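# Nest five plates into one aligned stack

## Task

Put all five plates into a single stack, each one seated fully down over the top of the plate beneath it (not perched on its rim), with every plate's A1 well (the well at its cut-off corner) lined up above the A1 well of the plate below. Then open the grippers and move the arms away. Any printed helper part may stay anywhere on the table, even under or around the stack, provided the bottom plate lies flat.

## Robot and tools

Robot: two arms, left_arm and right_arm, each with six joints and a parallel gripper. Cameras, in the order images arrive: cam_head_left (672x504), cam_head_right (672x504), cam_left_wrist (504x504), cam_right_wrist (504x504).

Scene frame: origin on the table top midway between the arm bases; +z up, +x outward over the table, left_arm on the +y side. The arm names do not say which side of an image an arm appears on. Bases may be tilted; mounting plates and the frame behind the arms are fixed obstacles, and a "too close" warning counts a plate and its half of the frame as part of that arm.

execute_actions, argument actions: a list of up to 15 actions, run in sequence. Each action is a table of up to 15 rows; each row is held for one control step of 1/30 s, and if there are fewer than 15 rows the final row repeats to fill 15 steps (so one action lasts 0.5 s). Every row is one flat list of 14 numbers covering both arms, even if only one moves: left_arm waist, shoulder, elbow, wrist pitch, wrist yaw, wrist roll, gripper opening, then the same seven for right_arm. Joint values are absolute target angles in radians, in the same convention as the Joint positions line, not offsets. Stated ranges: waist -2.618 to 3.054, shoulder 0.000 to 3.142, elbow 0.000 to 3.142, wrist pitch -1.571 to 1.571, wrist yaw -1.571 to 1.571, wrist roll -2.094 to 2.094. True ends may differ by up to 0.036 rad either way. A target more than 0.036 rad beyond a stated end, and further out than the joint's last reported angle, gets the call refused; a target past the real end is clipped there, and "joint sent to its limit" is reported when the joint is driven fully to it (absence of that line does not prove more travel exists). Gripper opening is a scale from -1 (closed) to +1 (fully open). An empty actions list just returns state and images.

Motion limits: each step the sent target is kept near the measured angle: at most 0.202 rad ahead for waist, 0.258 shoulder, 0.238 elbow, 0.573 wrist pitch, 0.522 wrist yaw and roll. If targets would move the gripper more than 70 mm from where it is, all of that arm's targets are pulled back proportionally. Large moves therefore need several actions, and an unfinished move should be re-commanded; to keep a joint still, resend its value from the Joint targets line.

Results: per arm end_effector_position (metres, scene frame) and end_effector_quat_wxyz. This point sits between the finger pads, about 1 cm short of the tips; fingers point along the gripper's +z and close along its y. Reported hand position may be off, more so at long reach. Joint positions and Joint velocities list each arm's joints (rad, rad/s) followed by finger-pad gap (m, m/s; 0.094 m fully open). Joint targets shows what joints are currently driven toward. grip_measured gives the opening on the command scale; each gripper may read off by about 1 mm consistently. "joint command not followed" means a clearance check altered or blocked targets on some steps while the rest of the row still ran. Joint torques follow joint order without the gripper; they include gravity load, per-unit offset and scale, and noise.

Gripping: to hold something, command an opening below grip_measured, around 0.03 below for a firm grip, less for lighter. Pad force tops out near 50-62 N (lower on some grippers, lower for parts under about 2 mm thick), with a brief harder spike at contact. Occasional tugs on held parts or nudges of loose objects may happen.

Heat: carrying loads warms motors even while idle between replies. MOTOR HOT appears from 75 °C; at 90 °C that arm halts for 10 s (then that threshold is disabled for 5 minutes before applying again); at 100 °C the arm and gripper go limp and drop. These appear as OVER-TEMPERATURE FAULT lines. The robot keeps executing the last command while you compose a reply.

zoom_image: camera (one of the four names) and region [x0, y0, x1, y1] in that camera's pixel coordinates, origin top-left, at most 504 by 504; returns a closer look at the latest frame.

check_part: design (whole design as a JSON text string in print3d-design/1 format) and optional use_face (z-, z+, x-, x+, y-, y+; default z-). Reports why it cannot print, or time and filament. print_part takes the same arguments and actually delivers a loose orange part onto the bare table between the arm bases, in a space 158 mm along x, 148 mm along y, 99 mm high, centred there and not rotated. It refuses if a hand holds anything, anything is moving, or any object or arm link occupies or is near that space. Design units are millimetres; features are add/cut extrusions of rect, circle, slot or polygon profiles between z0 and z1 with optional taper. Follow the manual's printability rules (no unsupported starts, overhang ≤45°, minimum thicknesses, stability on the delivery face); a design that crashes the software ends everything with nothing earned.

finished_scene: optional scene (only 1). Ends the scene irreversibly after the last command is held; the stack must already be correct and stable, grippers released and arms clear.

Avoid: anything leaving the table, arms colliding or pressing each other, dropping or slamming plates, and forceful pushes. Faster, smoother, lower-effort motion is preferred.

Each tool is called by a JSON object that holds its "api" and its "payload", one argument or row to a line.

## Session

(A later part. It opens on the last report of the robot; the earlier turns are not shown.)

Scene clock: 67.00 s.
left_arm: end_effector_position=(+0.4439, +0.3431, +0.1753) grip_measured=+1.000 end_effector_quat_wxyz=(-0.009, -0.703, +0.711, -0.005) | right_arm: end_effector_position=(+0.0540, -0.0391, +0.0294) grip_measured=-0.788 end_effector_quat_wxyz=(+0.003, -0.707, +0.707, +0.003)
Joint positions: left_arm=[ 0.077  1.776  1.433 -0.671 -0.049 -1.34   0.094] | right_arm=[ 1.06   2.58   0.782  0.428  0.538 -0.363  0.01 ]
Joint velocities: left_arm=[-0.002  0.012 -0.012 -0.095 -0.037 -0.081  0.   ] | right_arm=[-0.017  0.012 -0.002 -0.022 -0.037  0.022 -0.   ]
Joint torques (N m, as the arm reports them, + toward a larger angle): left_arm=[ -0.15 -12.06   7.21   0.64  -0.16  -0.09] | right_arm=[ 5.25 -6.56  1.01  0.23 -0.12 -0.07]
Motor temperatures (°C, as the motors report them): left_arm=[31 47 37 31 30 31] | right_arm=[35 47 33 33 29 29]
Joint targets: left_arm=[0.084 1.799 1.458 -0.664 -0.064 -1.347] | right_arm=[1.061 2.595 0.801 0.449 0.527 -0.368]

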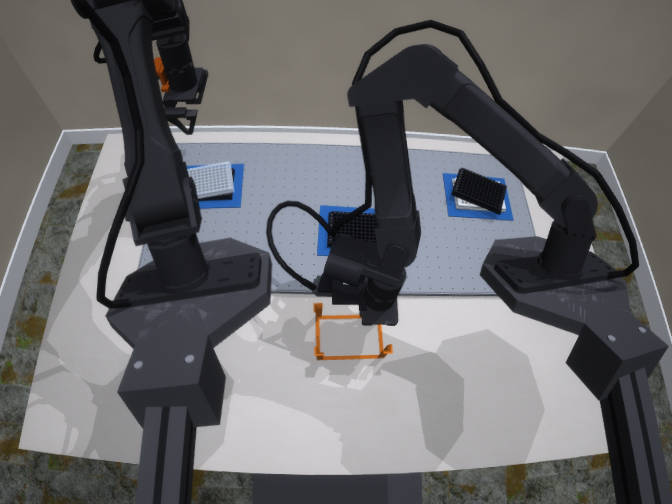

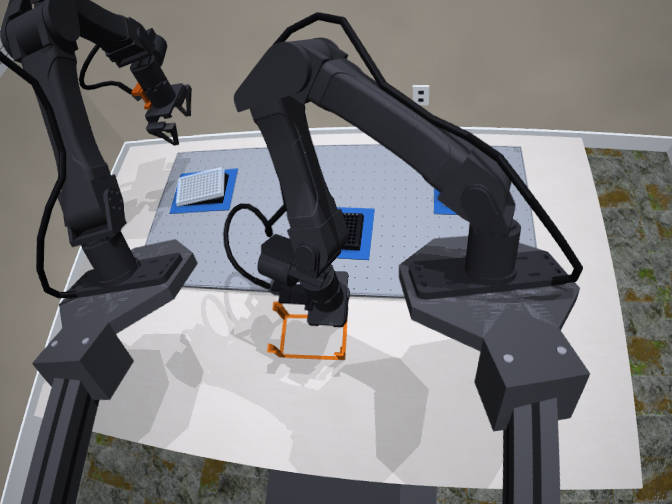

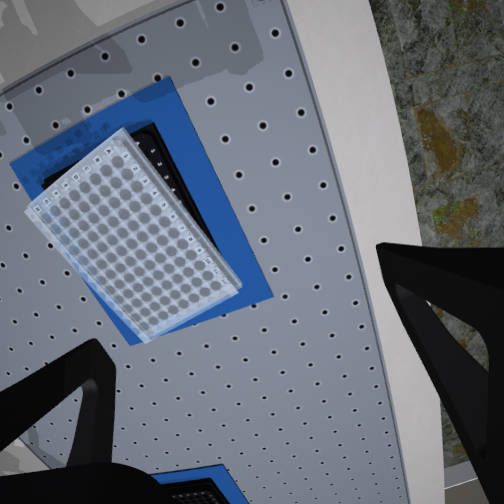

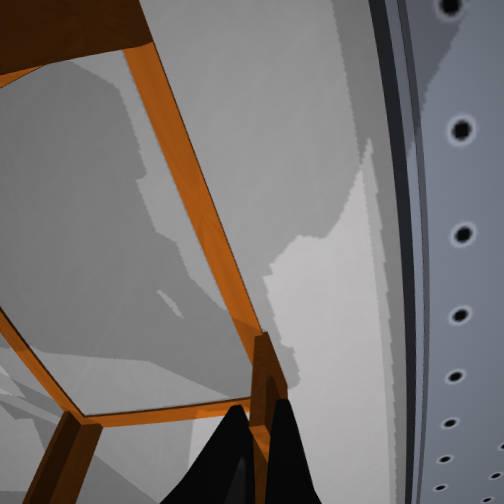

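{"api": "execute_actions", "payload": {
  "actions": [
    [[0.084,1.799,1.458,-0.664,-0.064,-1.347,1, 1.061,2.595,0.801,0.449,0.527,-0.368,-0.55],[0.084,1.799,1.458,-0.664,-0.064,-1.347,1, 1.061,2.595,0.801,0.449,0.527,-0.368,-0.55],[0.084,1.799,1.458,-0.664,-0.064,-1.347,1, 1.061,2.595,0.801,0.449,0.527,-0.368,-0.55],[0.084,1.799,1.458,-0.664,-0.064,-1.347,1, 1.061,2.595,0.801,0.449,0.527,-0.368,-0.55],[0.084,1.799,1.458,-0.664,-0.064,-1.347,1, 1.061,2.595,0.801,0.449,0.527,-0.368,-0.55],[0.084,1.799,1.458,-0.664,-0.064,-1.347,1, 1.0865,2.59,0.829,0.367,0.555,-0.339,-0.55]]
  ]
}}

Scene clock: 68.40 s.
left_arm: end_effector_position=(+0.4439, +0.3431, +0.1753) grip_measured=+1.000 end_effector_quat_wxyz=(-0.009, -0.703, +0.711, -0.005) | right_arm: end_effector_position=(+0.0533, -0.0328, +0.0300) grip_measured=-0.552 end_effector_quat_wxyz=(+0.001, -0.707, +0.708, +0.001)
Joint positions: left_arm=[ 0.077  1.776  1.433 -0.671 -0.049 -1.34   0.094] | right_arm=[ 1.071  2.58   0.81   0.389  0.542 -0.347  0.021]
Joint velocities: left_arm=[-0.002 -0.012 -0.002 -0.051 -0.081 -0.007  0.   ] | right_arm=[ 0.007 -0.027 -0.007 -0.051 -0.022 -0.022 -0.   ]
Joint torques (N m, as the arm reports them, + toward a larger angle): left_arm=[ -0.12 -12.06   7.2    0.63  -0.14  -0.1 ] | right_arm=[ 6.63 -7.13  1.22 -0.09  0.16  0.07]
Motor temperatures (°C, as the motors report them): left_arm=[31 47 37 31 30 31] | right_arm=[35 46 33 33 29 29]
Joint targets: left_arm=[0.084 1.799 1.458 -0.664 -0.064 -1.347] | right_arm=[1.086 2.590 0.829 0.367 0.555 -0.339]

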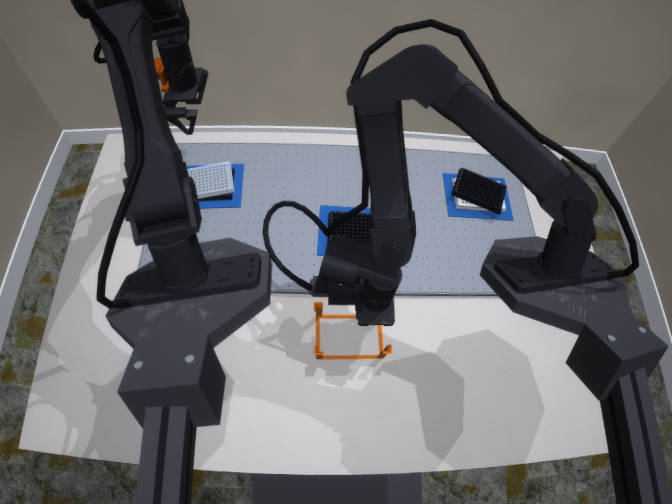

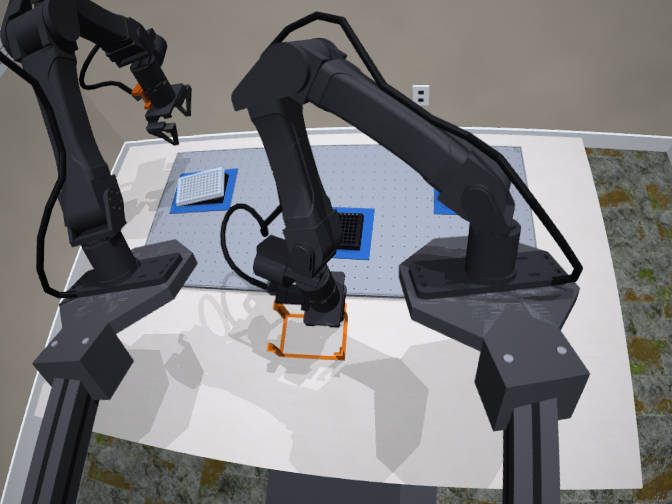

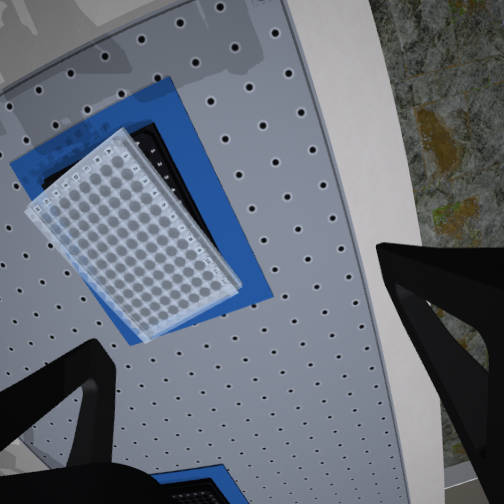

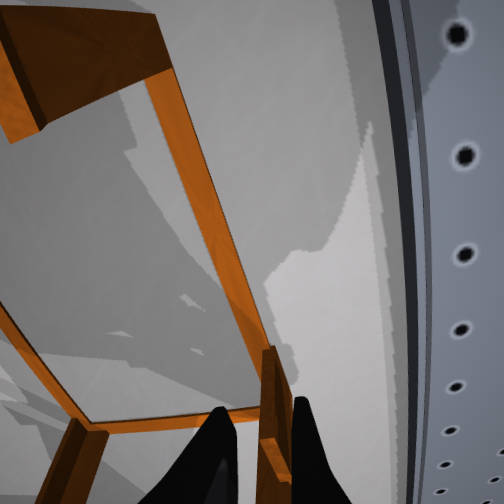

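{"api": "execute_actions", "payload": {
  "actions": [
    [[0.084,1.799,1.458,-0.664,-0.064,-1.347,1, 1.0865,2.59,0.829,0.367,0.555,-0.339,-0.62],[0.084,1.799,1.458,-0.664,-0.064,-1.347,1, 1.0865,2.59,0.829,0.367,0.555,-0.339,-0.68],[0.084,1.799,1.458,-0.664,-0.064,-1.347,1, 1.0865,2.59,0.829,0.367,0.555,-0.339,-0.72],[0.084,1.799,1.458,-0.664,-0.064,-1.347,1, 1.0865,2.59,0.829,0.367,0.555,-0.339,-0.75],[0.084,1.799,1.458,-0.664,-0.064,-1.347,1, 1.0865,2.59,0.829,0.367,0.555,-0.339,-0.78],[0.084,1.799,1.458,-0.664,-0.064,-1.347,1, 1.0865,2.59,0.829,0.367,0.555,-0.339,-0.80],[0.084,1.799,1.458,-0.664,-0.064,-1.347,1, 1.0865,2.59,0.829,0.367,0.555,-0.339,-0.82],[0.084,1.799,1.458,-0.664,-0.064,-1.347,1, 1.0865,2.59,0.829,0.367,0.555,-0.339,-0.84],[0.084,1.799,1.458,-0.664,-0.064,-1.347,1, 1.0865,2.59,0.829,0.367,0.555,-0.339,-0.86],[0.084,1.799,1.458,-0.664,-0.064,-1.347,1, 1.0865,2.59,0.829,0.367,0.555,-0.339,-0.88],[0.084,1.799,1.458,-0.664,-0.064,-1.347,1, 1.0865,2.59,0.829,0.367,0.555,-0.339,-0.90],[0.084,1.799,1.458,-0.664,-0.064,-1.347,1, 1.0865,2.59,0.829,0.367,0.555,-0.339,-0.92],[0.084,1.799,1.458,-0.664,-0.064,-1.347,1, 1.0865,2.59,0.829,0.367,0.555,-0.339,-0.94]]
  ]
}}

Scene clock: 69.37 s.
left_arm: end_effector_position=(+0.4439, +0.3431, +0.1753) grip_measured=+1.000 end_effector_quat_wxyz=(-0.009, -0.703, +0.711, -0.005) | right_arm: end_effector_position=(+0.0523, -0.0348, +0.0302) grip_measured=-0.927 end_effector_quat_wxyz=(-0.002, -0.708, +0.706, -0.001)
Joint positions: left_arm=[ 0.077  1.776  1.433 -0.671 -0.049 -1.34   0.094] | right_arm=[ 1.073  2.58   0.81   0.379  0.543 -0.343  0.003]
Joint velocities: left_arm=[-0.017  0.002 -0.002 -0.051  0.007 -0.037  0.   ] | right_arm=[ 0.002 -0.022  0.017 -0.022  0.095 -0.051  0.001]
Joint torques (N m, as the arm reports them, + toward a larger angle): left_arm=[ -0.13 -12.06   7.2    0.62  -0.15  -0.09] | right_arm=[ 6.45 -7.17  1.13 -0.09  0.14 -0.01]
Motor temperatures (°C, as the motors report them): left_arm=[31 47 37 31 30 31] | right_arm=[35 46 33 33 29 29]
Joint targets: left_arm=[0.084 1.799 1.458 -0.664 -0.064 -1.347] | right_arm=[1.087 2.590 0.829 0.367 0.555 -0.339]

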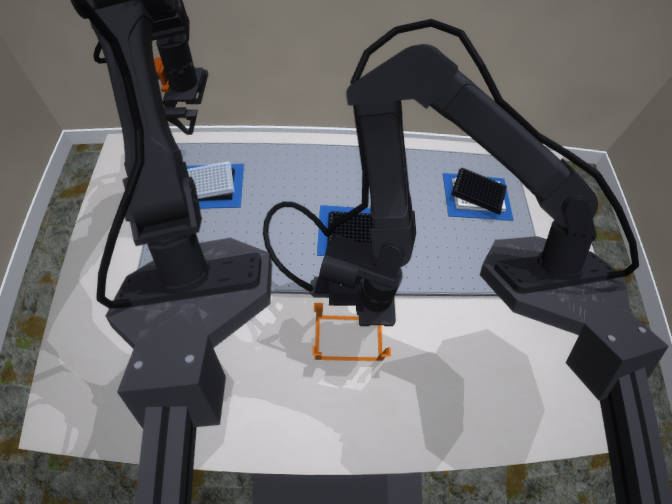

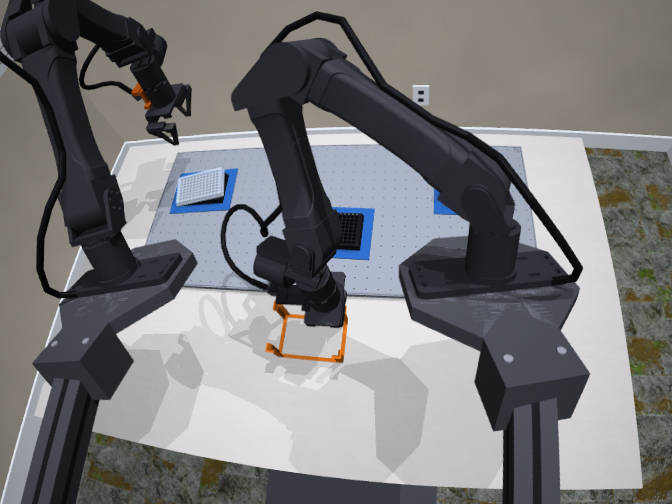

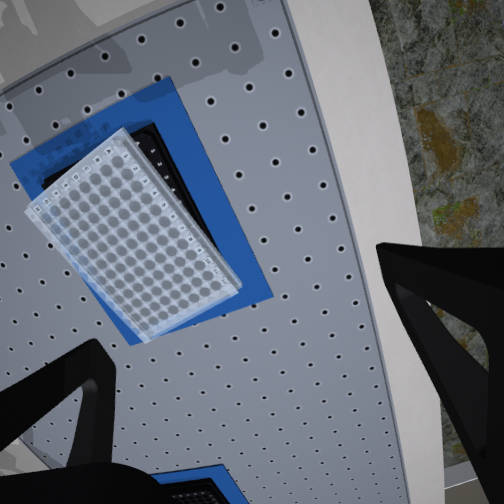

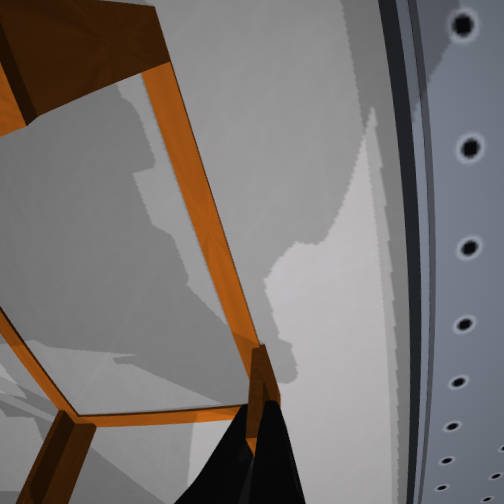

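{"api": "execute_actions", "payload": {
  "actions": [
    [[0.084,1.799,1.458,-0.664,-0.064,-1.347,1, 1.0865,2.59,0.829,0.367,0.555,-0.339,-0.965],[0.084,1.799,1.458,-0.664,-0.064,-1.347,1, 1.0865,2.59,0.829,0.367,0.555,-0.339,-0.965],[0.084,1.799,1.458,-0.664,-0.064,-1.347,1, 1.10,2.55,0.795,0.35,0.558,-0.32,-0.965],[0.084,1.799,1.458,-0.664,-0.064,-1.347,1, 1.11,2.53,0.785,0.335,0.56,-0.308,-0.965],[0.084,1.799,1.458,-0.664,-0.064,-1.347,1, 1.12,2.51,0.772,0.32,0.561,-0.296,-0.965],[0.084,1.799,1.458,-0.664,-0.064,-1.347,1, 1.13,2.485,0.757,0.30,0.563,-0.285,-0.965],[0.084,1.799,1.458,-0.664,-0.064,-1.347,1, 1.142,2.457,0.742,0.283,0.564,-0.275,-0.965]],
    [[0.084,1.799,1.458,-0.664,-0.064,-1.347,1, 1.16,2.425,0.73,0.25,0.567,-0.255,-0.965],[0.084,1.799,1.458,-0.664,-0.064,-1.347,1, 1.175,2.395,0.72,0.22,0.57,-0.235,-0.965],[0.084,1.799,1.458,-0.664,-0.064,-1.347,1, 1.197,2.355,0.707,0.183,0.573,-0.211,-0.965]]
  ]
}}

Scene clock: 71.40 s.
left_arm: end_effector_position=(+0.4439, +0.3431, +0.1753) grip_measured=+1.000 end_effector_quat_wxyz=(-0.009, -0.703, +0.711, -0.005) | right_arm: end_effector_position=(+0.0521, -0.0318, +0.0854) grip_measured=-0.937 end_effector_quat_wxyz=(+0.004, -0.708, +0.706, +0.002)
Joint positions: left_arm=[ 0.077  1.776  1.433 -0.671 -0.049 -1.34   0.094] | right_arm=[ 1.186  2.371  0.725  0.203  0.561 -0.22   0.003]
Joint velocities: left_arm=[-0.007  0.012 -0.002 -0.11   0.037 -0.037  0.   ] | right_arm=[ 0.017  0.002  0.002 -0.11  -0.007  0.081  0.   ]
Joint torques (N m, as the arm reports them, + toward a larger angle): left_arm=[ -0.16 -12.07   7.22   0.63  -0.15  -0.1 ] | right_arm=[ 6.06 -9.15 -0.63 -0.1   0.13  0.03]
Motor temperatures (°C, as the motors report them): left_arm=[31 47 37 31 30 31] | right_arm=[35 46 33 33 29 29]
Joint targets: left_arm=[0.084 1.799 1.458 -0.664 -0.064 -1.347] | right_arm=[1.197 2.355 0.707 0.183 0.573 -0.211]

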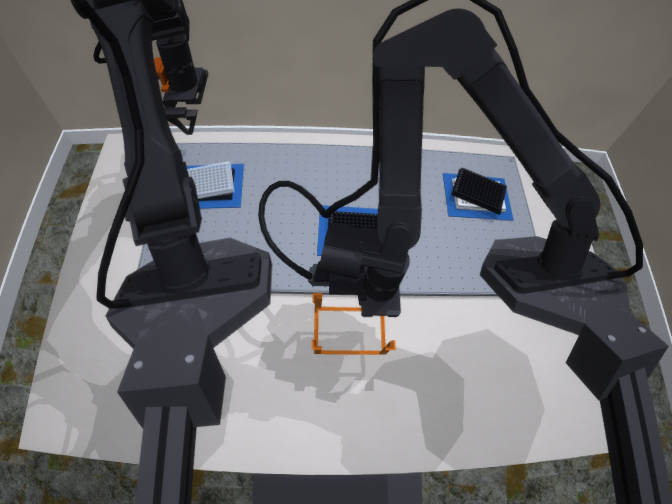

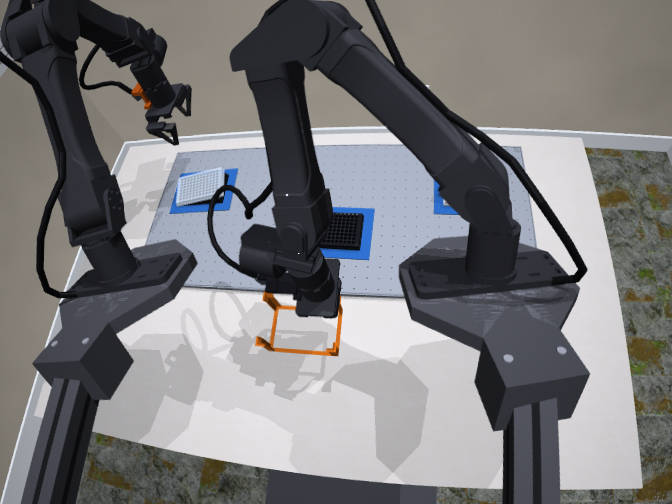

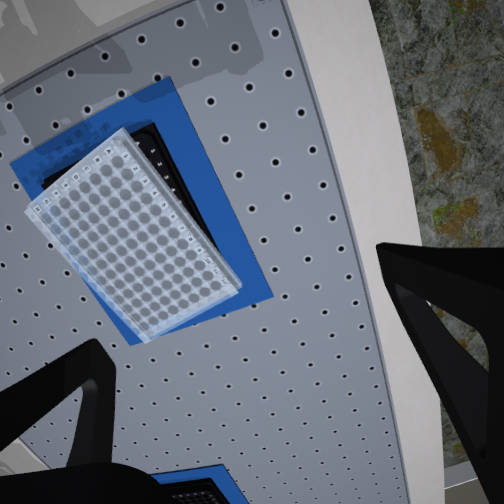

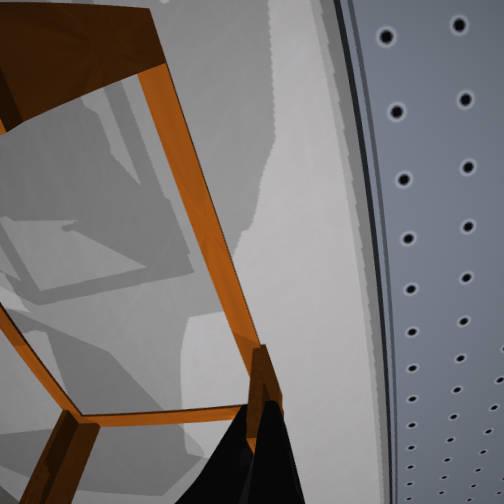

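{"api": "execute_actions", "payload": {
  "actions": [
    [[0.084,1.799,1.458,-0.664,-0.064,-1.347,1, 1.10,2.31,0.76,0.165,0.535,-0.31,-0.965],[0.084,1.799,1.458,-0.664,-0.064,-1.347,1, 1.10,2.31,0.76,0.165,0.535,-0.31,-0.965],[0.084,1.799,1.458,-0.664,-0.064,-1.347,1, 1.05,2.275,0.775,0.14,0.52,-0.37,-0.965],[0.084,1.799,1.458,-0.664,-0.064,-1.347,1, 1.05,2.275,0.775,0.14,0.52,-0.37,-0.965],[0.084,1.799,1.458,-0.664,-0.064,-1.347,1, 1.0,2.24,0.79,0.12,0.505,-0.43,-0.965],[0.084,1.799,1.458,-0.664,-0.064,-1.347,1, 1.0,2.24,0.79,0.12,0.505,-0.43,-0.965],[0.084,1.799,1.458,-0.664,-0.064,-1.347,1, 0.95,2.205,0.805,0.095,0.49,-0.48,-0.965],[0.084,1.799,1.458,-0.664,-0.064,-1.347,1, 0.95,2.205,0.805,0.095,0.49,-0.48,-0.965],[0.084,1.799,1.458,-0.664,-0.064,-1.347,1, 0.90,2.17,0.82,0.07,0.477,-0.535,-0.965],[0.084,1.799,1.458,-0.664,-0.064,-1.347,1, 0.90,2.17,0.82,0.07,0.477,-0.535,-0.965],[0.084,1.799,1.458,-0.664,-0.064,-1.347,1, 0.85,2.14,0.835,0.05,0.465,-0.59,-0.965],[0.084,1.799,1.458,-0.664,-0.064,-1.347,1, 0.85,2.14,0.835,0.05,0.465,-0.59,-0.965],[0.084,1.799,1.458,-0.664,-0.064,-1.347,1, 0.80,2.11,0.85,0.03,0.45,-0.645,-0.965],[0.084,1.799,1.458,-0.664,-0.064,-1.347,1, 0.80,2.11,0.85,0.03,0.45,-0.645,-0.965],[0.084,1.799,1.458,-0.664,-0.064,-1.347,1, 0.75,2.075,0.865,0.01,0.435,-0.70,-0.965]],
    [[0.084,1.799,1.458,-0.664,-0.064,-1.347,1, 0.70,2.045,0.90,-0.02,0.42,-0.75,-0.965],[0.084,1.799,1.458,-0.664,-0.064,-1.347,1, 0.68,2.045,0.93,-0.045,0.41,-0.775,-0.965],[0.084,1.799,1.458,-0.664,-0.064,-1.347,1, 0.66,2.05,0.97,-0.075,0.40,-0.795,-0.965],[0.084,1.799,1.458,-0.664,-0.064,-1.347,1, 0.64,2.055,1.01,-0.10,0.39,-0.815,-0.965],[0.084,1.799,1.458,-0.664,-0.064,-1.347,1, 0.62,2.06,1.05,-0.13,0.38,-0.835,-0.965],[0.084,1.799,1.458,-0.664,-0.064,-1.347,1, 0.60,2.065,1.10,-0.16,0.375,-0.855,-0.965],[0.084,1.799,1.458,-0.664,-0.064,-1.347,1, 0.58,2.075,1.14,-0.19,0.365,-0.875,-0.965],[0.084,1.799,1.458,-0.664,-0.064,-1.347,1, 0.56,2.085,1.18,-0.22,0.36,-0.89,-0.965],[0.084,1.799,1.458,-0.664,-0.064,-1.347,1, 0.54,2.095,1.23,-0.25,0.35,-0.91,-0.965]],
    [[0.084,1.799,1.458,-0.664,-0.064,-1.347,1, 0.51,2.11,1.29,-0.29,0.34,-0.935,-0.965],[0.084,1.799,1.458,-0.664,-0.064,-1.347,1, 0.49,2.125,1.34,-0.32,0.33,-0.955,-0.965],[0.084,1.799,1.458,-0.664,-0.064,-1.347,1, 0.47,2.14,1.39,-0.35,0.32,-0.975,-0.965],[0.084,1.799,1.458,-0.664,-0.064,-1.347,1, 0.45,2.15,1.44,-0.38,0.315,-0.995,-0.965],[0.084,1.799,1.458,-0.664,-0.064,-1.347,1, 0.43,2.165,1.49,-0.41,0.305,-1.015,-0.965],[0.084,1.799,1.458,-0.664,-0.064,-1.347,1, 0.41,2.18,1.535,-0.445,0.295,-1.035,-0.965],[0.084,1.799,1.458,-0.664,-0.064,-1.347,1, 0.393,2.194,1.578,-0.48,0.287,-1.058,-0.965]]
  ]
}}

Scene clock: 73.67 s.
left_arm: end_effector_position=(+0.4439, +0.3431, +0.1753) grip_measured=+1.000 end_effector_quat_wxyz=(-0.009, -0.703, +0.711, -0.005) | right_arm: end_effector_position=(+0.4384, -0.0475, +0.0757) grip_measured=-0.937 end_effector_quat_wxyz=(+0.012, -0.693, +0.721, -0.015)
Joint positions: left_arm=[ 0.077  1.776  1.433 -0.671 -0.049 -1.34   0.094] | right_arm=[ 0.371  2.186  1.57  -0.427  0.32  -1.039  0.003]
Joint velocities: left_arm=[ 0.002  0.012  0.007 -0.037  0.007 -0.037  0.   ] | right_arm=[ 0.056  0.017 -0.012 -0.33  -0.037 -0.198 -0.001]
Joint torques (N m, as the arm reports them, + toward a larger angle): left_arm=[ -0.12 -12.07   7.2    0.63  -0.15  -0.09] | right_arm=[  5.42 -12.59   4.86   0.1   -0.21  -0.07]
Motor temperatures (°C, as the motors report them): left_arm=[31 47 37 31 30 31] | right_arm=[35 46 33 33 29 29]
Joint targets: left_arm=[0.084 1.799 1.458 -0.664 -0.064 -1.347] | right_arm=[0.393 2.194 1.578 -0.480 0.287 -1.058]

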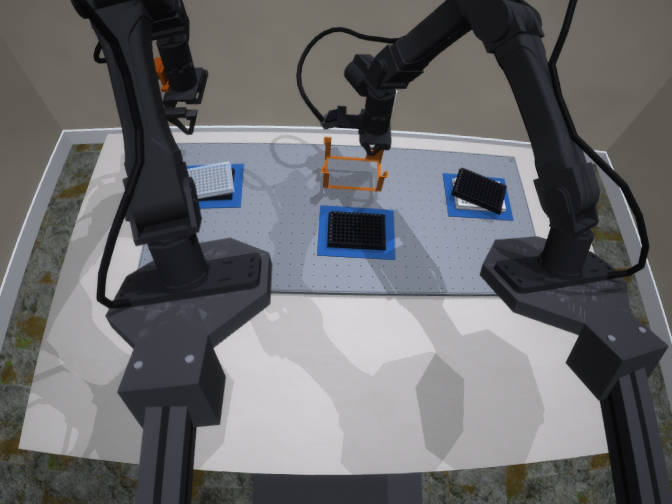

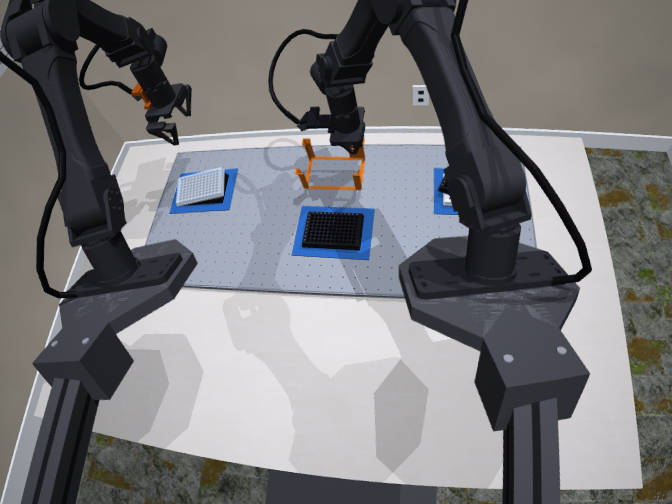

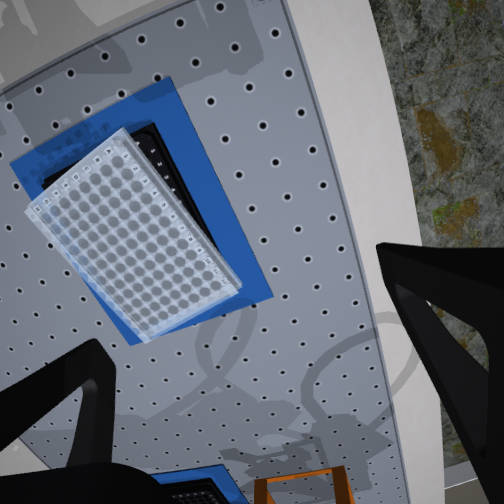

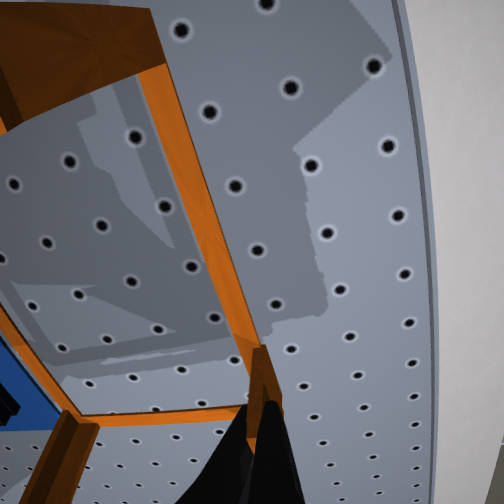

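{"api": "execute_actions", "payload": {
  "actions": []
}}

Scene clock: 73.80 s.
left_arm: end_effector_position=(+0.4439, +0.3431, +0.1753) grip_measured=+1.000 end_effector_quat_wxyz=(-0.009, -0.703, +0.711, -0.005) | right_arm: end_effector_position=(+0.4315, -0.0457, +0.0765) grip_measured=-0.937 end_effector_quat_wxyz=(+0.004, -0.700, +0.714, -0.008)
Joint positions: left_arm=[ 0.077  1.776  1.433 -0.671 -0.049 -1.34   0.094] | right_arm=[ 0.379  2.186  1.57  -0.45   0.313 -1.047  0.003]
Joint velocities: left_arm=[-0.002 -0.007 -0.007 -0.007 -0.037  0.022  0.   ] | right_arm=[ 0.017 -0.017  0.002 -0.139 -0.051 -0.11   0.001]
Joint torques (N m, as the arm reports them, + toward a larger angle): left_arm=[ -0.11 -12.08   7.19   0.63  -0.15  -0.09] | right_arm=[  4.94 -12.5    4.79  -0.09  -0.17  -0.07]
Motor temperatures (°C, as the motors report them): left_arm=[31 47 37 31 30 31] | right_arm=[35 46 33 33 29 29]
Joint targets: left_arm=[0.084 1.799 1.458 -0.664 -0.064 -1.347] | right_arm=[0.393 2.194 1.578 -0.480 0.287 -1.058]

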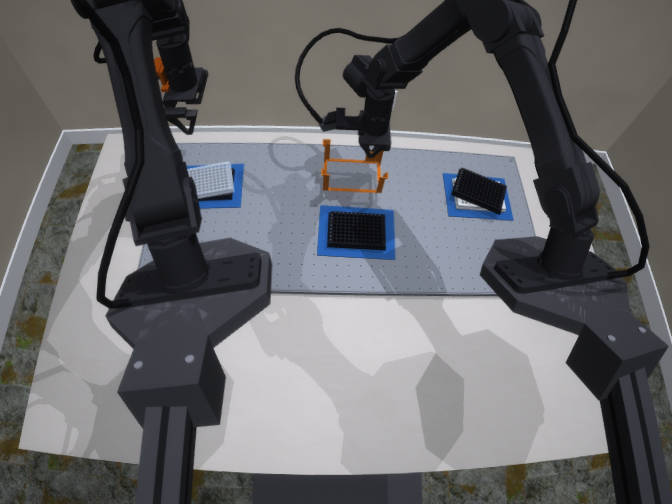

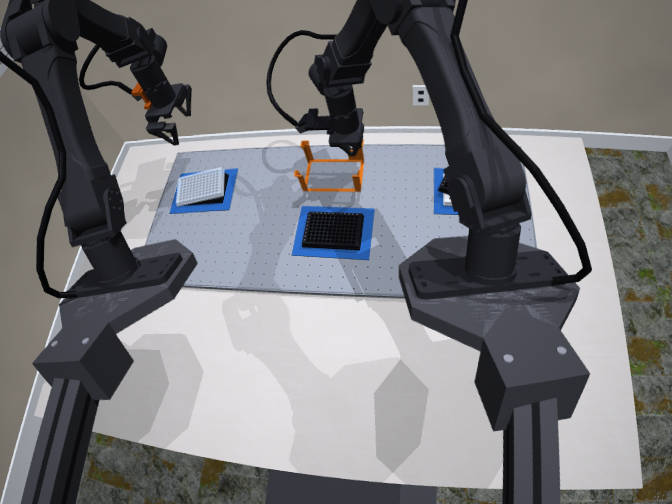

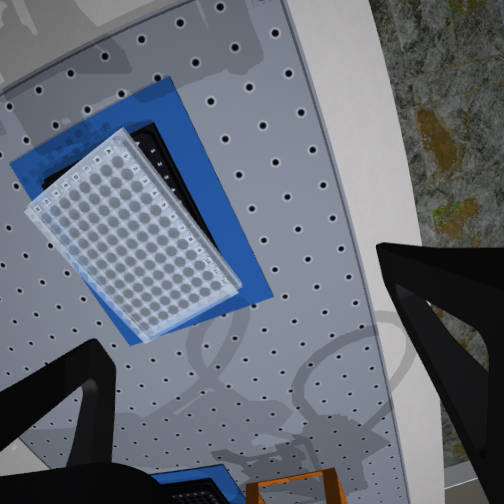

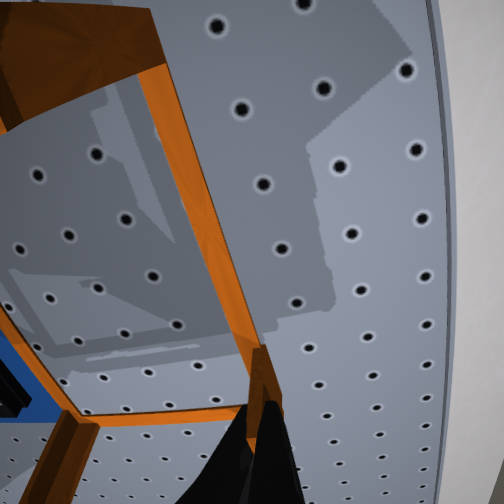

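{"api": "execute_actions", "payload": {
  "actions": [
    [[0.084,1.799,1.458,-0.664,-0.064,-1.347,1, 0.388,2.215,1.59,-0.43,0.285,-1.063,-0.965],[0.084,1.799,1.458,-0.664,-0.064,-1.347,1, 0.384,2.23,1.596,-0.42,0.284,-1.066,-0.965],[0.084,1.799,1.458,-0.664,-0.064,-1.347,1, 0.381,2.245,1.602,-0.41,0.283,-1.069,-0.965],[0.084,1.799,1.458,-0.664,-0.064,-1.347,1, 0.378,2.258,1.608,-0.40,0.282,-1.072,-0.965],[0.084,1.799,1.458,-0.664,-0.064,-1.347,1, 0.374,2.27,1.613,-0.39,0.280,-1.076,-0.965]]
  ]
}}

Scene clock: 74.60 s.
left_arm: end_effector_position=(+0.4439, +0.3431, +0.1753) grip_measured=+1.000 end_effector_quat_wxyz=(-0.009, -0.703, +0.711, -0.005) | right_arm: end_effector_position=(+0.4175, -0.0411, +0.0479) grip_measured=-0.937 end_effector_quat_wxyz=(-0.007, -0.711, +0.703, +0.001)
Joint positions: left_arm=[ 0.077  1.776  1.433 -0.671 -0.049 -1.34   0.094] | right_arm=[ 0.379  2.269  1.589 -0.412  0.303 -1.069  0.003]
Joint velocities: left_arm=[-0.007 -0.012 -0.007 -0.051  0.037 -0.066  0.   ] | right_arm=[-0.002  0.012  0.017  0.007 -0.037 -0.007 -0.   ]
Joint torques (N m, as the arm reports them, + toward a larger angle): left_arm=[ -0.09 -12.08   7.19   0.63  -0.14  -0.1 ] | right_arm=[  3.5  -13.18   5.74   0.21  -0.22  -0.1 ]
Motor temperatures (°C, as the motors report them): left_arm=[31 47 37 31 30 31] | right_arm=[35 46 33 33 29 29]
Joint targets: left_arm=[0.084 1.799 1.458 -0.664 -0.064 -1.347] | right_arm=[0.374 2.270 1.613 -0.390 0.280 -1.076]

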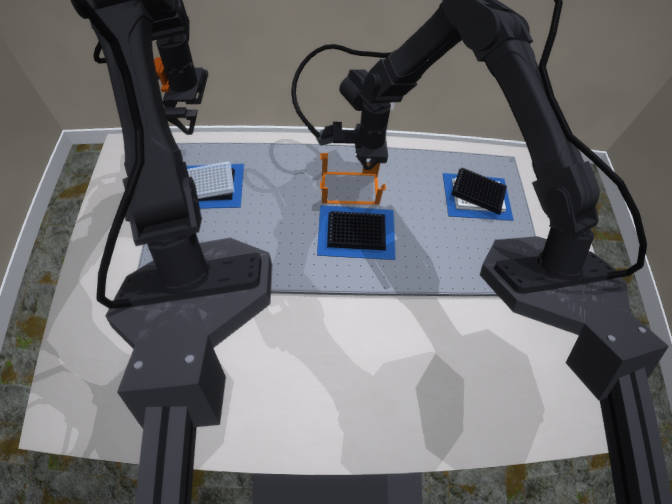

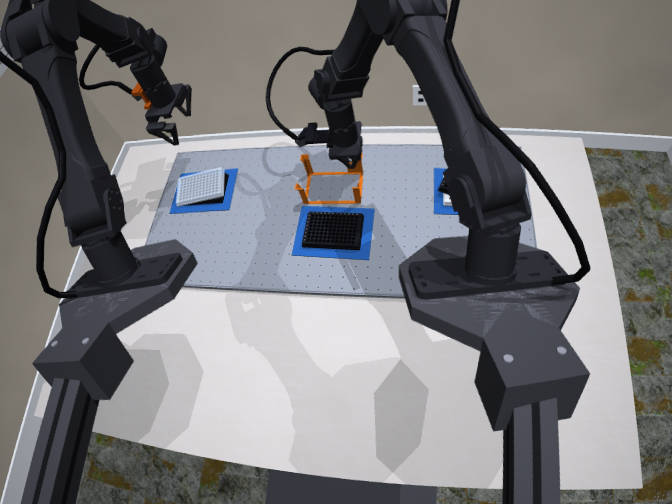

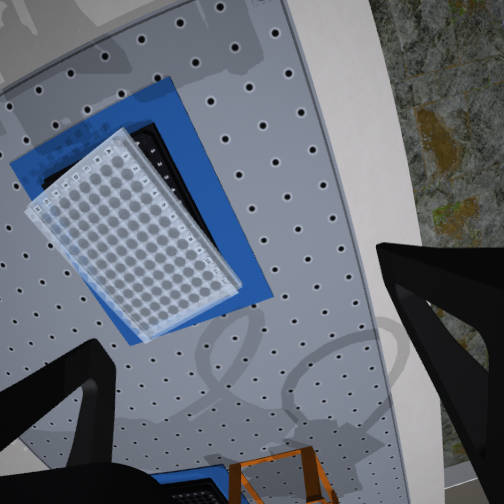

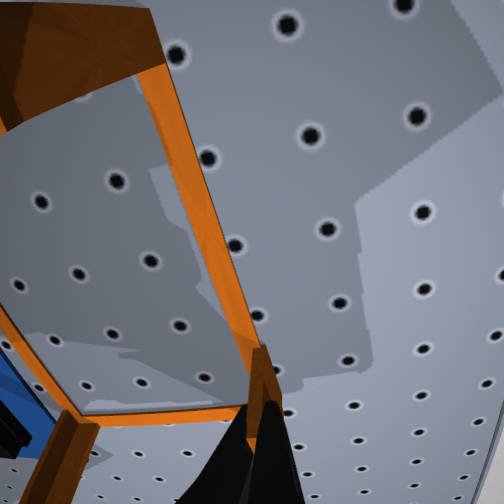

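{"api": "zoom_image", "payload": {
  "camera": "cam_head_left",
  "region": [290, 140, 410, 270]
}}

Region (290, 140, 410, 270) of cam_head_left's 672x504 image, scaled by 3.877, with more detail than that image has; it fills the left 465 columns of this view, and the rest is white.

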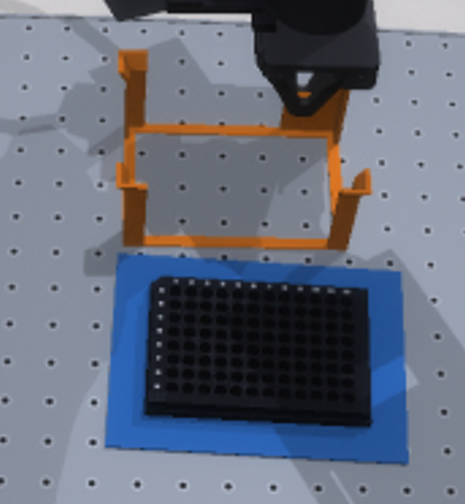

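{"api": "execute_actions", "payload": {
  "actions": [
    [[0.084,1.799,1.458,-0.664,-0.064,-1.347,1, 0.361,2.270,1.630,-0.388,0.271,-1.080,-0.965]]
  ]
}}

Scene clock: 75.57 s.
left_arm: end_effector_position=(+0.4439, +0.3431, +0.1753) grip_measured=+1.000 end_effector_quat_wxyz=(-0.009, -0.703, +0.711, -0.005) | right_arm: end_effector_position=(+0.4292, -0.0455, +0.0476) grip_measured=-0.937 end_effector_quat_wxyz=(+0.002, -0.705, +0.710, -0.002)
Joint positions: left_arm=[ 0.077  1.776  1.433 -0.671 -0.049 -1.34   0.094] | right_arm=[ 0.359  2.269  1.605 -0.404  0.295 -1.074  0.003]
Joint velocities: left_arm=[ 0.012 -0.002  0.002  0.022  0.081  0.022  0.   ] | right_arm=[ 0.002  0.007  0.007 -0.007 -0.022 -0.066  0.   ]
Joint torques (N m, as the arm reports them, + toward a larger angle): left_arm=[ -0.14 -12.06   7.19   0.64  -0.16  -0.1 ] | right_arm=[  3.99 -13.26   5.97   0.2   -0.21  -0.06]
Motor temperatures (°C, as the motors report them): left_arm=[31 47 37 31 30 31] | right_arm=[35 47 33 33 30 29]
Joint targets: left_arm=[0.084 1.799 1.458 -0.664 -0.064 -1.347] | right_arm=[0.361 2.270 1.630 -0.388 0.271 -1.080]

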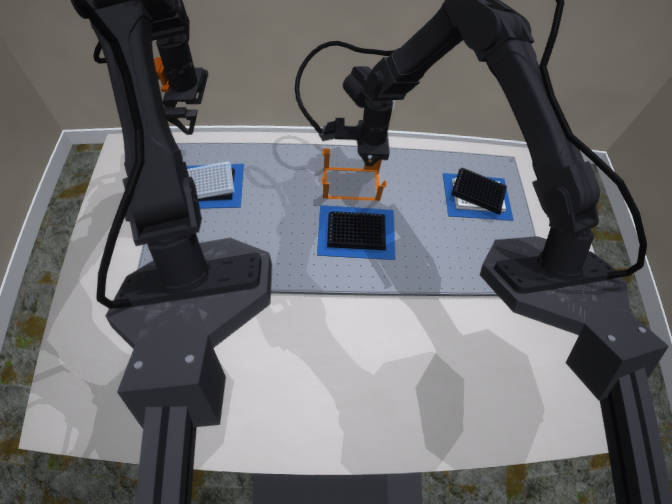

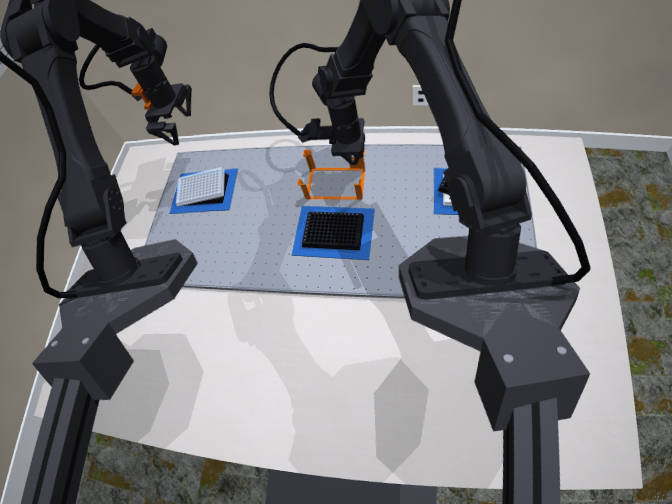

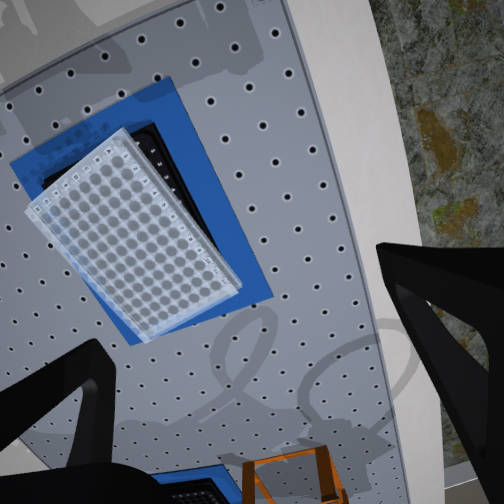

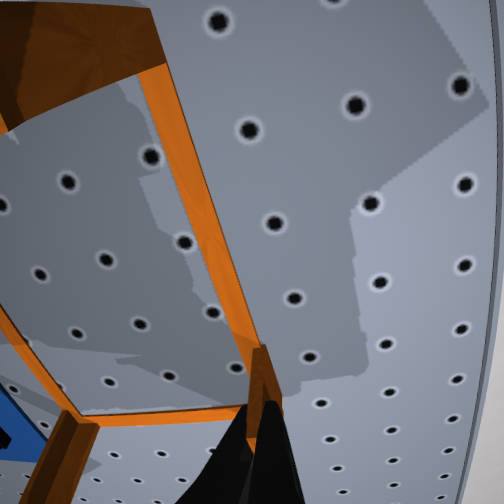

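{"api": "execute_actions", "payload": {
  "actions": [
    [[0.084,1.799,1.458,-0.664,-0.064,-1.347,1, 0.361,2.292,1.630,-0.388,0.271,-1.080,-0.965],[0.084,1.799,1.458,-0.664,-0.064,-1.347,1, 0.361,2.292,1.630,-0.388,0.271,-1.080,-0.965],[0.084,1.799,1.458,-0.664,-0.064,-1.347,1, 0.361,2.284,1.630,-0.388,0.271,-1.080,-0.965]]
  ]
}}

Scene clock: 76.23 s.
left_arm: end_effector_position=(+0.4439, +0.3431, +0.1753) grip_measured=+1.000 end_effector_quat_wxyz=(-0.009, -0.703, +0.711, -0.005) | right_arm: end_effector_position=(+0.4292, -0.0455, +0.0476) grip_measured=-0.937 end_effector_quat_wxyz=(+0.002, -0.705, +0.710, -0.002)
Joint positions: left_arm=[ 0.077  1.776  1.433 -0.671 -0.049 -1.34   0.094] | right_arm=[ 0.359  2.269  1.605 -0.404  0.295 -1.074  0.003]
Joint velocities: left_arm=[-0.002 -0.012  0.007 -0.11  -0.007 -0.037  0.   ] | right_arm=[ 0.017  0.007 -0.007 -0.037 -0.022 -0.007 -0.   ]
Joint torques (N m, as the arm reports them, + toward a larger angle): left_arm=[ -0.1  -12.05   7.2    0.63  -0.16  -0.09] | right_arm=[  4.05 -12.15   5.93   0.21  -0.23  -0.05]
Motor temperatures (°C, as the motors report them): left_arm=[31 47 37 31 30 31] | right_arm=[35 47 33 33 30 29]
Joint targets: left_arm=[0.084 1.799 1.458 -0.664 -0.064 -1.347] | right_arm=[0.361 2.284 1.630 -0.388 0.271 -1.080]

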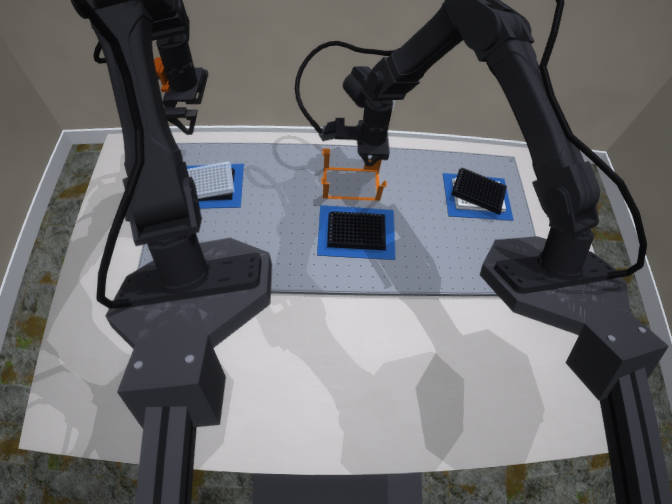

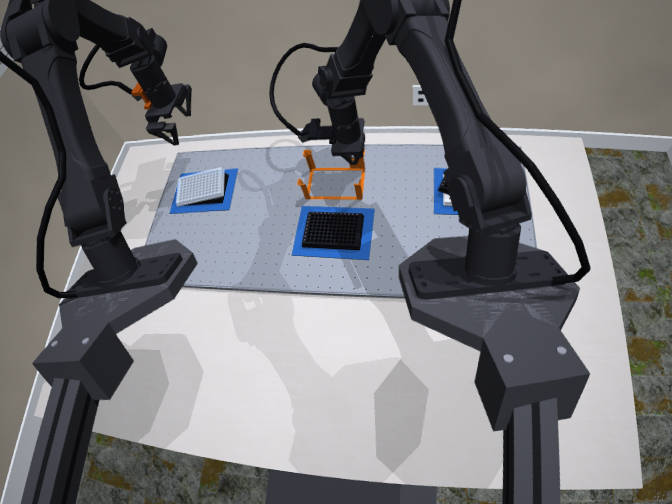

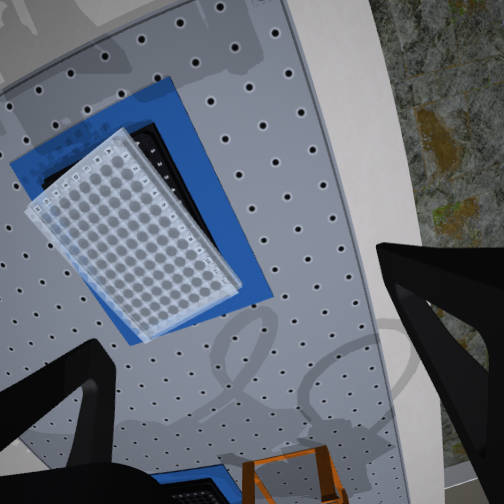

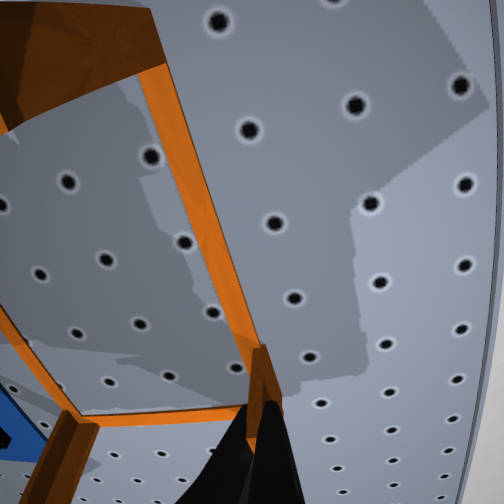

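{"api": "execute_actions", "payload": {
  "actions": [
    [[0.084,1.799,1.458,-0.664,-0.064,-1.347,1, 0.361,2.304,1.630,-0.388,0.271,-1.080,-0.965],[0.084,1.799,1.458,-0.664,-0.064,-1.347,1, 0.361,2.304,1.630,-0.388,0.271,-1.080,-0.965],[0.084,1.799,1.458,-0.664,-0.064,-1.347,1, 0.361,2.304,1.630,-0.388,0.271,-1.080,-0.965],[0.084,1.799,1.458,-0.664,-0.064,-1.347,1, 0.361,2.288,1.630,-0.388,0.271,-1.080,-0.965]]
  ]
}}

Scene clock: 76.90 s.
left_arm: end_effector_position=(+0.4439, +0.3431, +0.1753) grip_measured=+1.000 end_effector_quat_wxyz=(-0.009, -0.703, +0.711, -0.005) | right_arm: end_effector_position=(+0.4282, -0.0455, +0.0465) grip_measured=-0.937 end_effector_quat_wxyz=(+0.001, -0.706, +0.709, -0.002)
Joint positions: left_arm=[ 0.077  1.776  1.433 -0.671 -0.049 -1.34   0.094] | right_arm=[ 0.359  2.272  1.605 -0.403  0.294 -1.077  0.003]
Joint velocities: left_arm=[ 0.012 -0.012 -0.012  0.066  0.007  0.066  0.   ] | right_arm=[ 0.007 -0.012 -0.012 -0.007 -0.066  0.007  0.   ]
Joint torques (N m, as the arm reports them, + toward a larger angle): left_arm=[ -0.13 -12.05   7.21   0.63  -0.16  -0.08] | right_arm=[  3.96 -11.95   5.91   0.22  -0.22  -0.05]
Motor temperatures (°C, as the motors report them): left_arm=[31 47 37 31 30 31] | right_arm=[35 47 33 33 30 29]
Joint targets: left_arm=[0.084 1.799 1.458 -0.664 -0.064 -1.347] | right_arm=[0.361 2.288 1.630 -0.388 0.271 -1.080]

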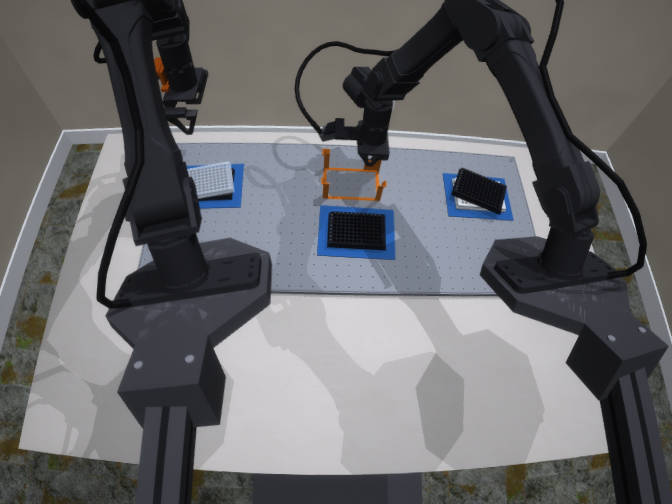

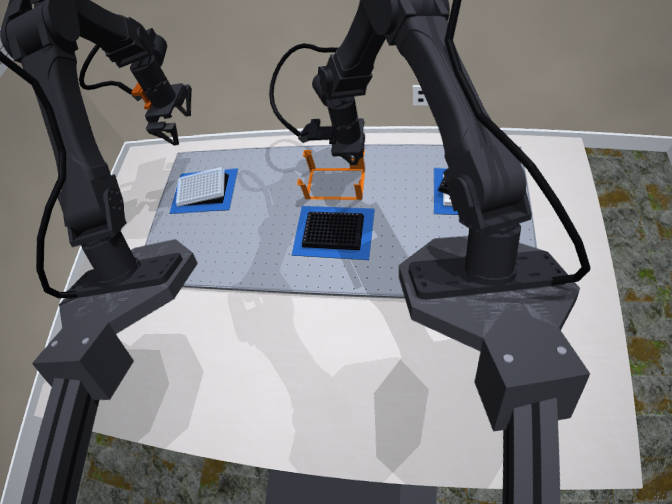

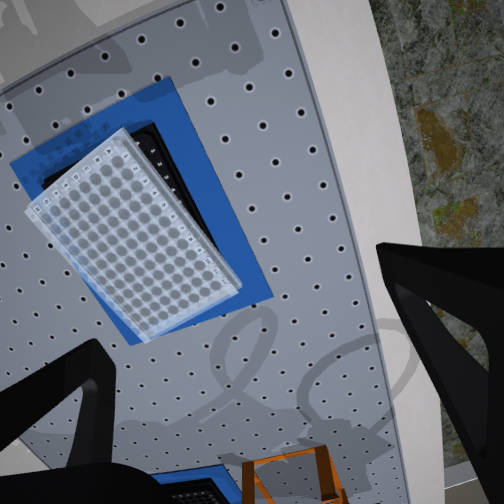

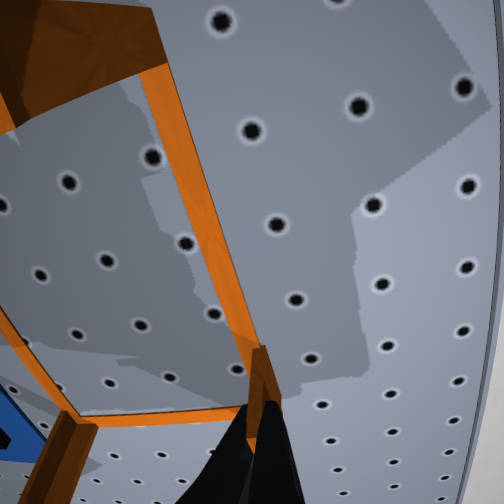

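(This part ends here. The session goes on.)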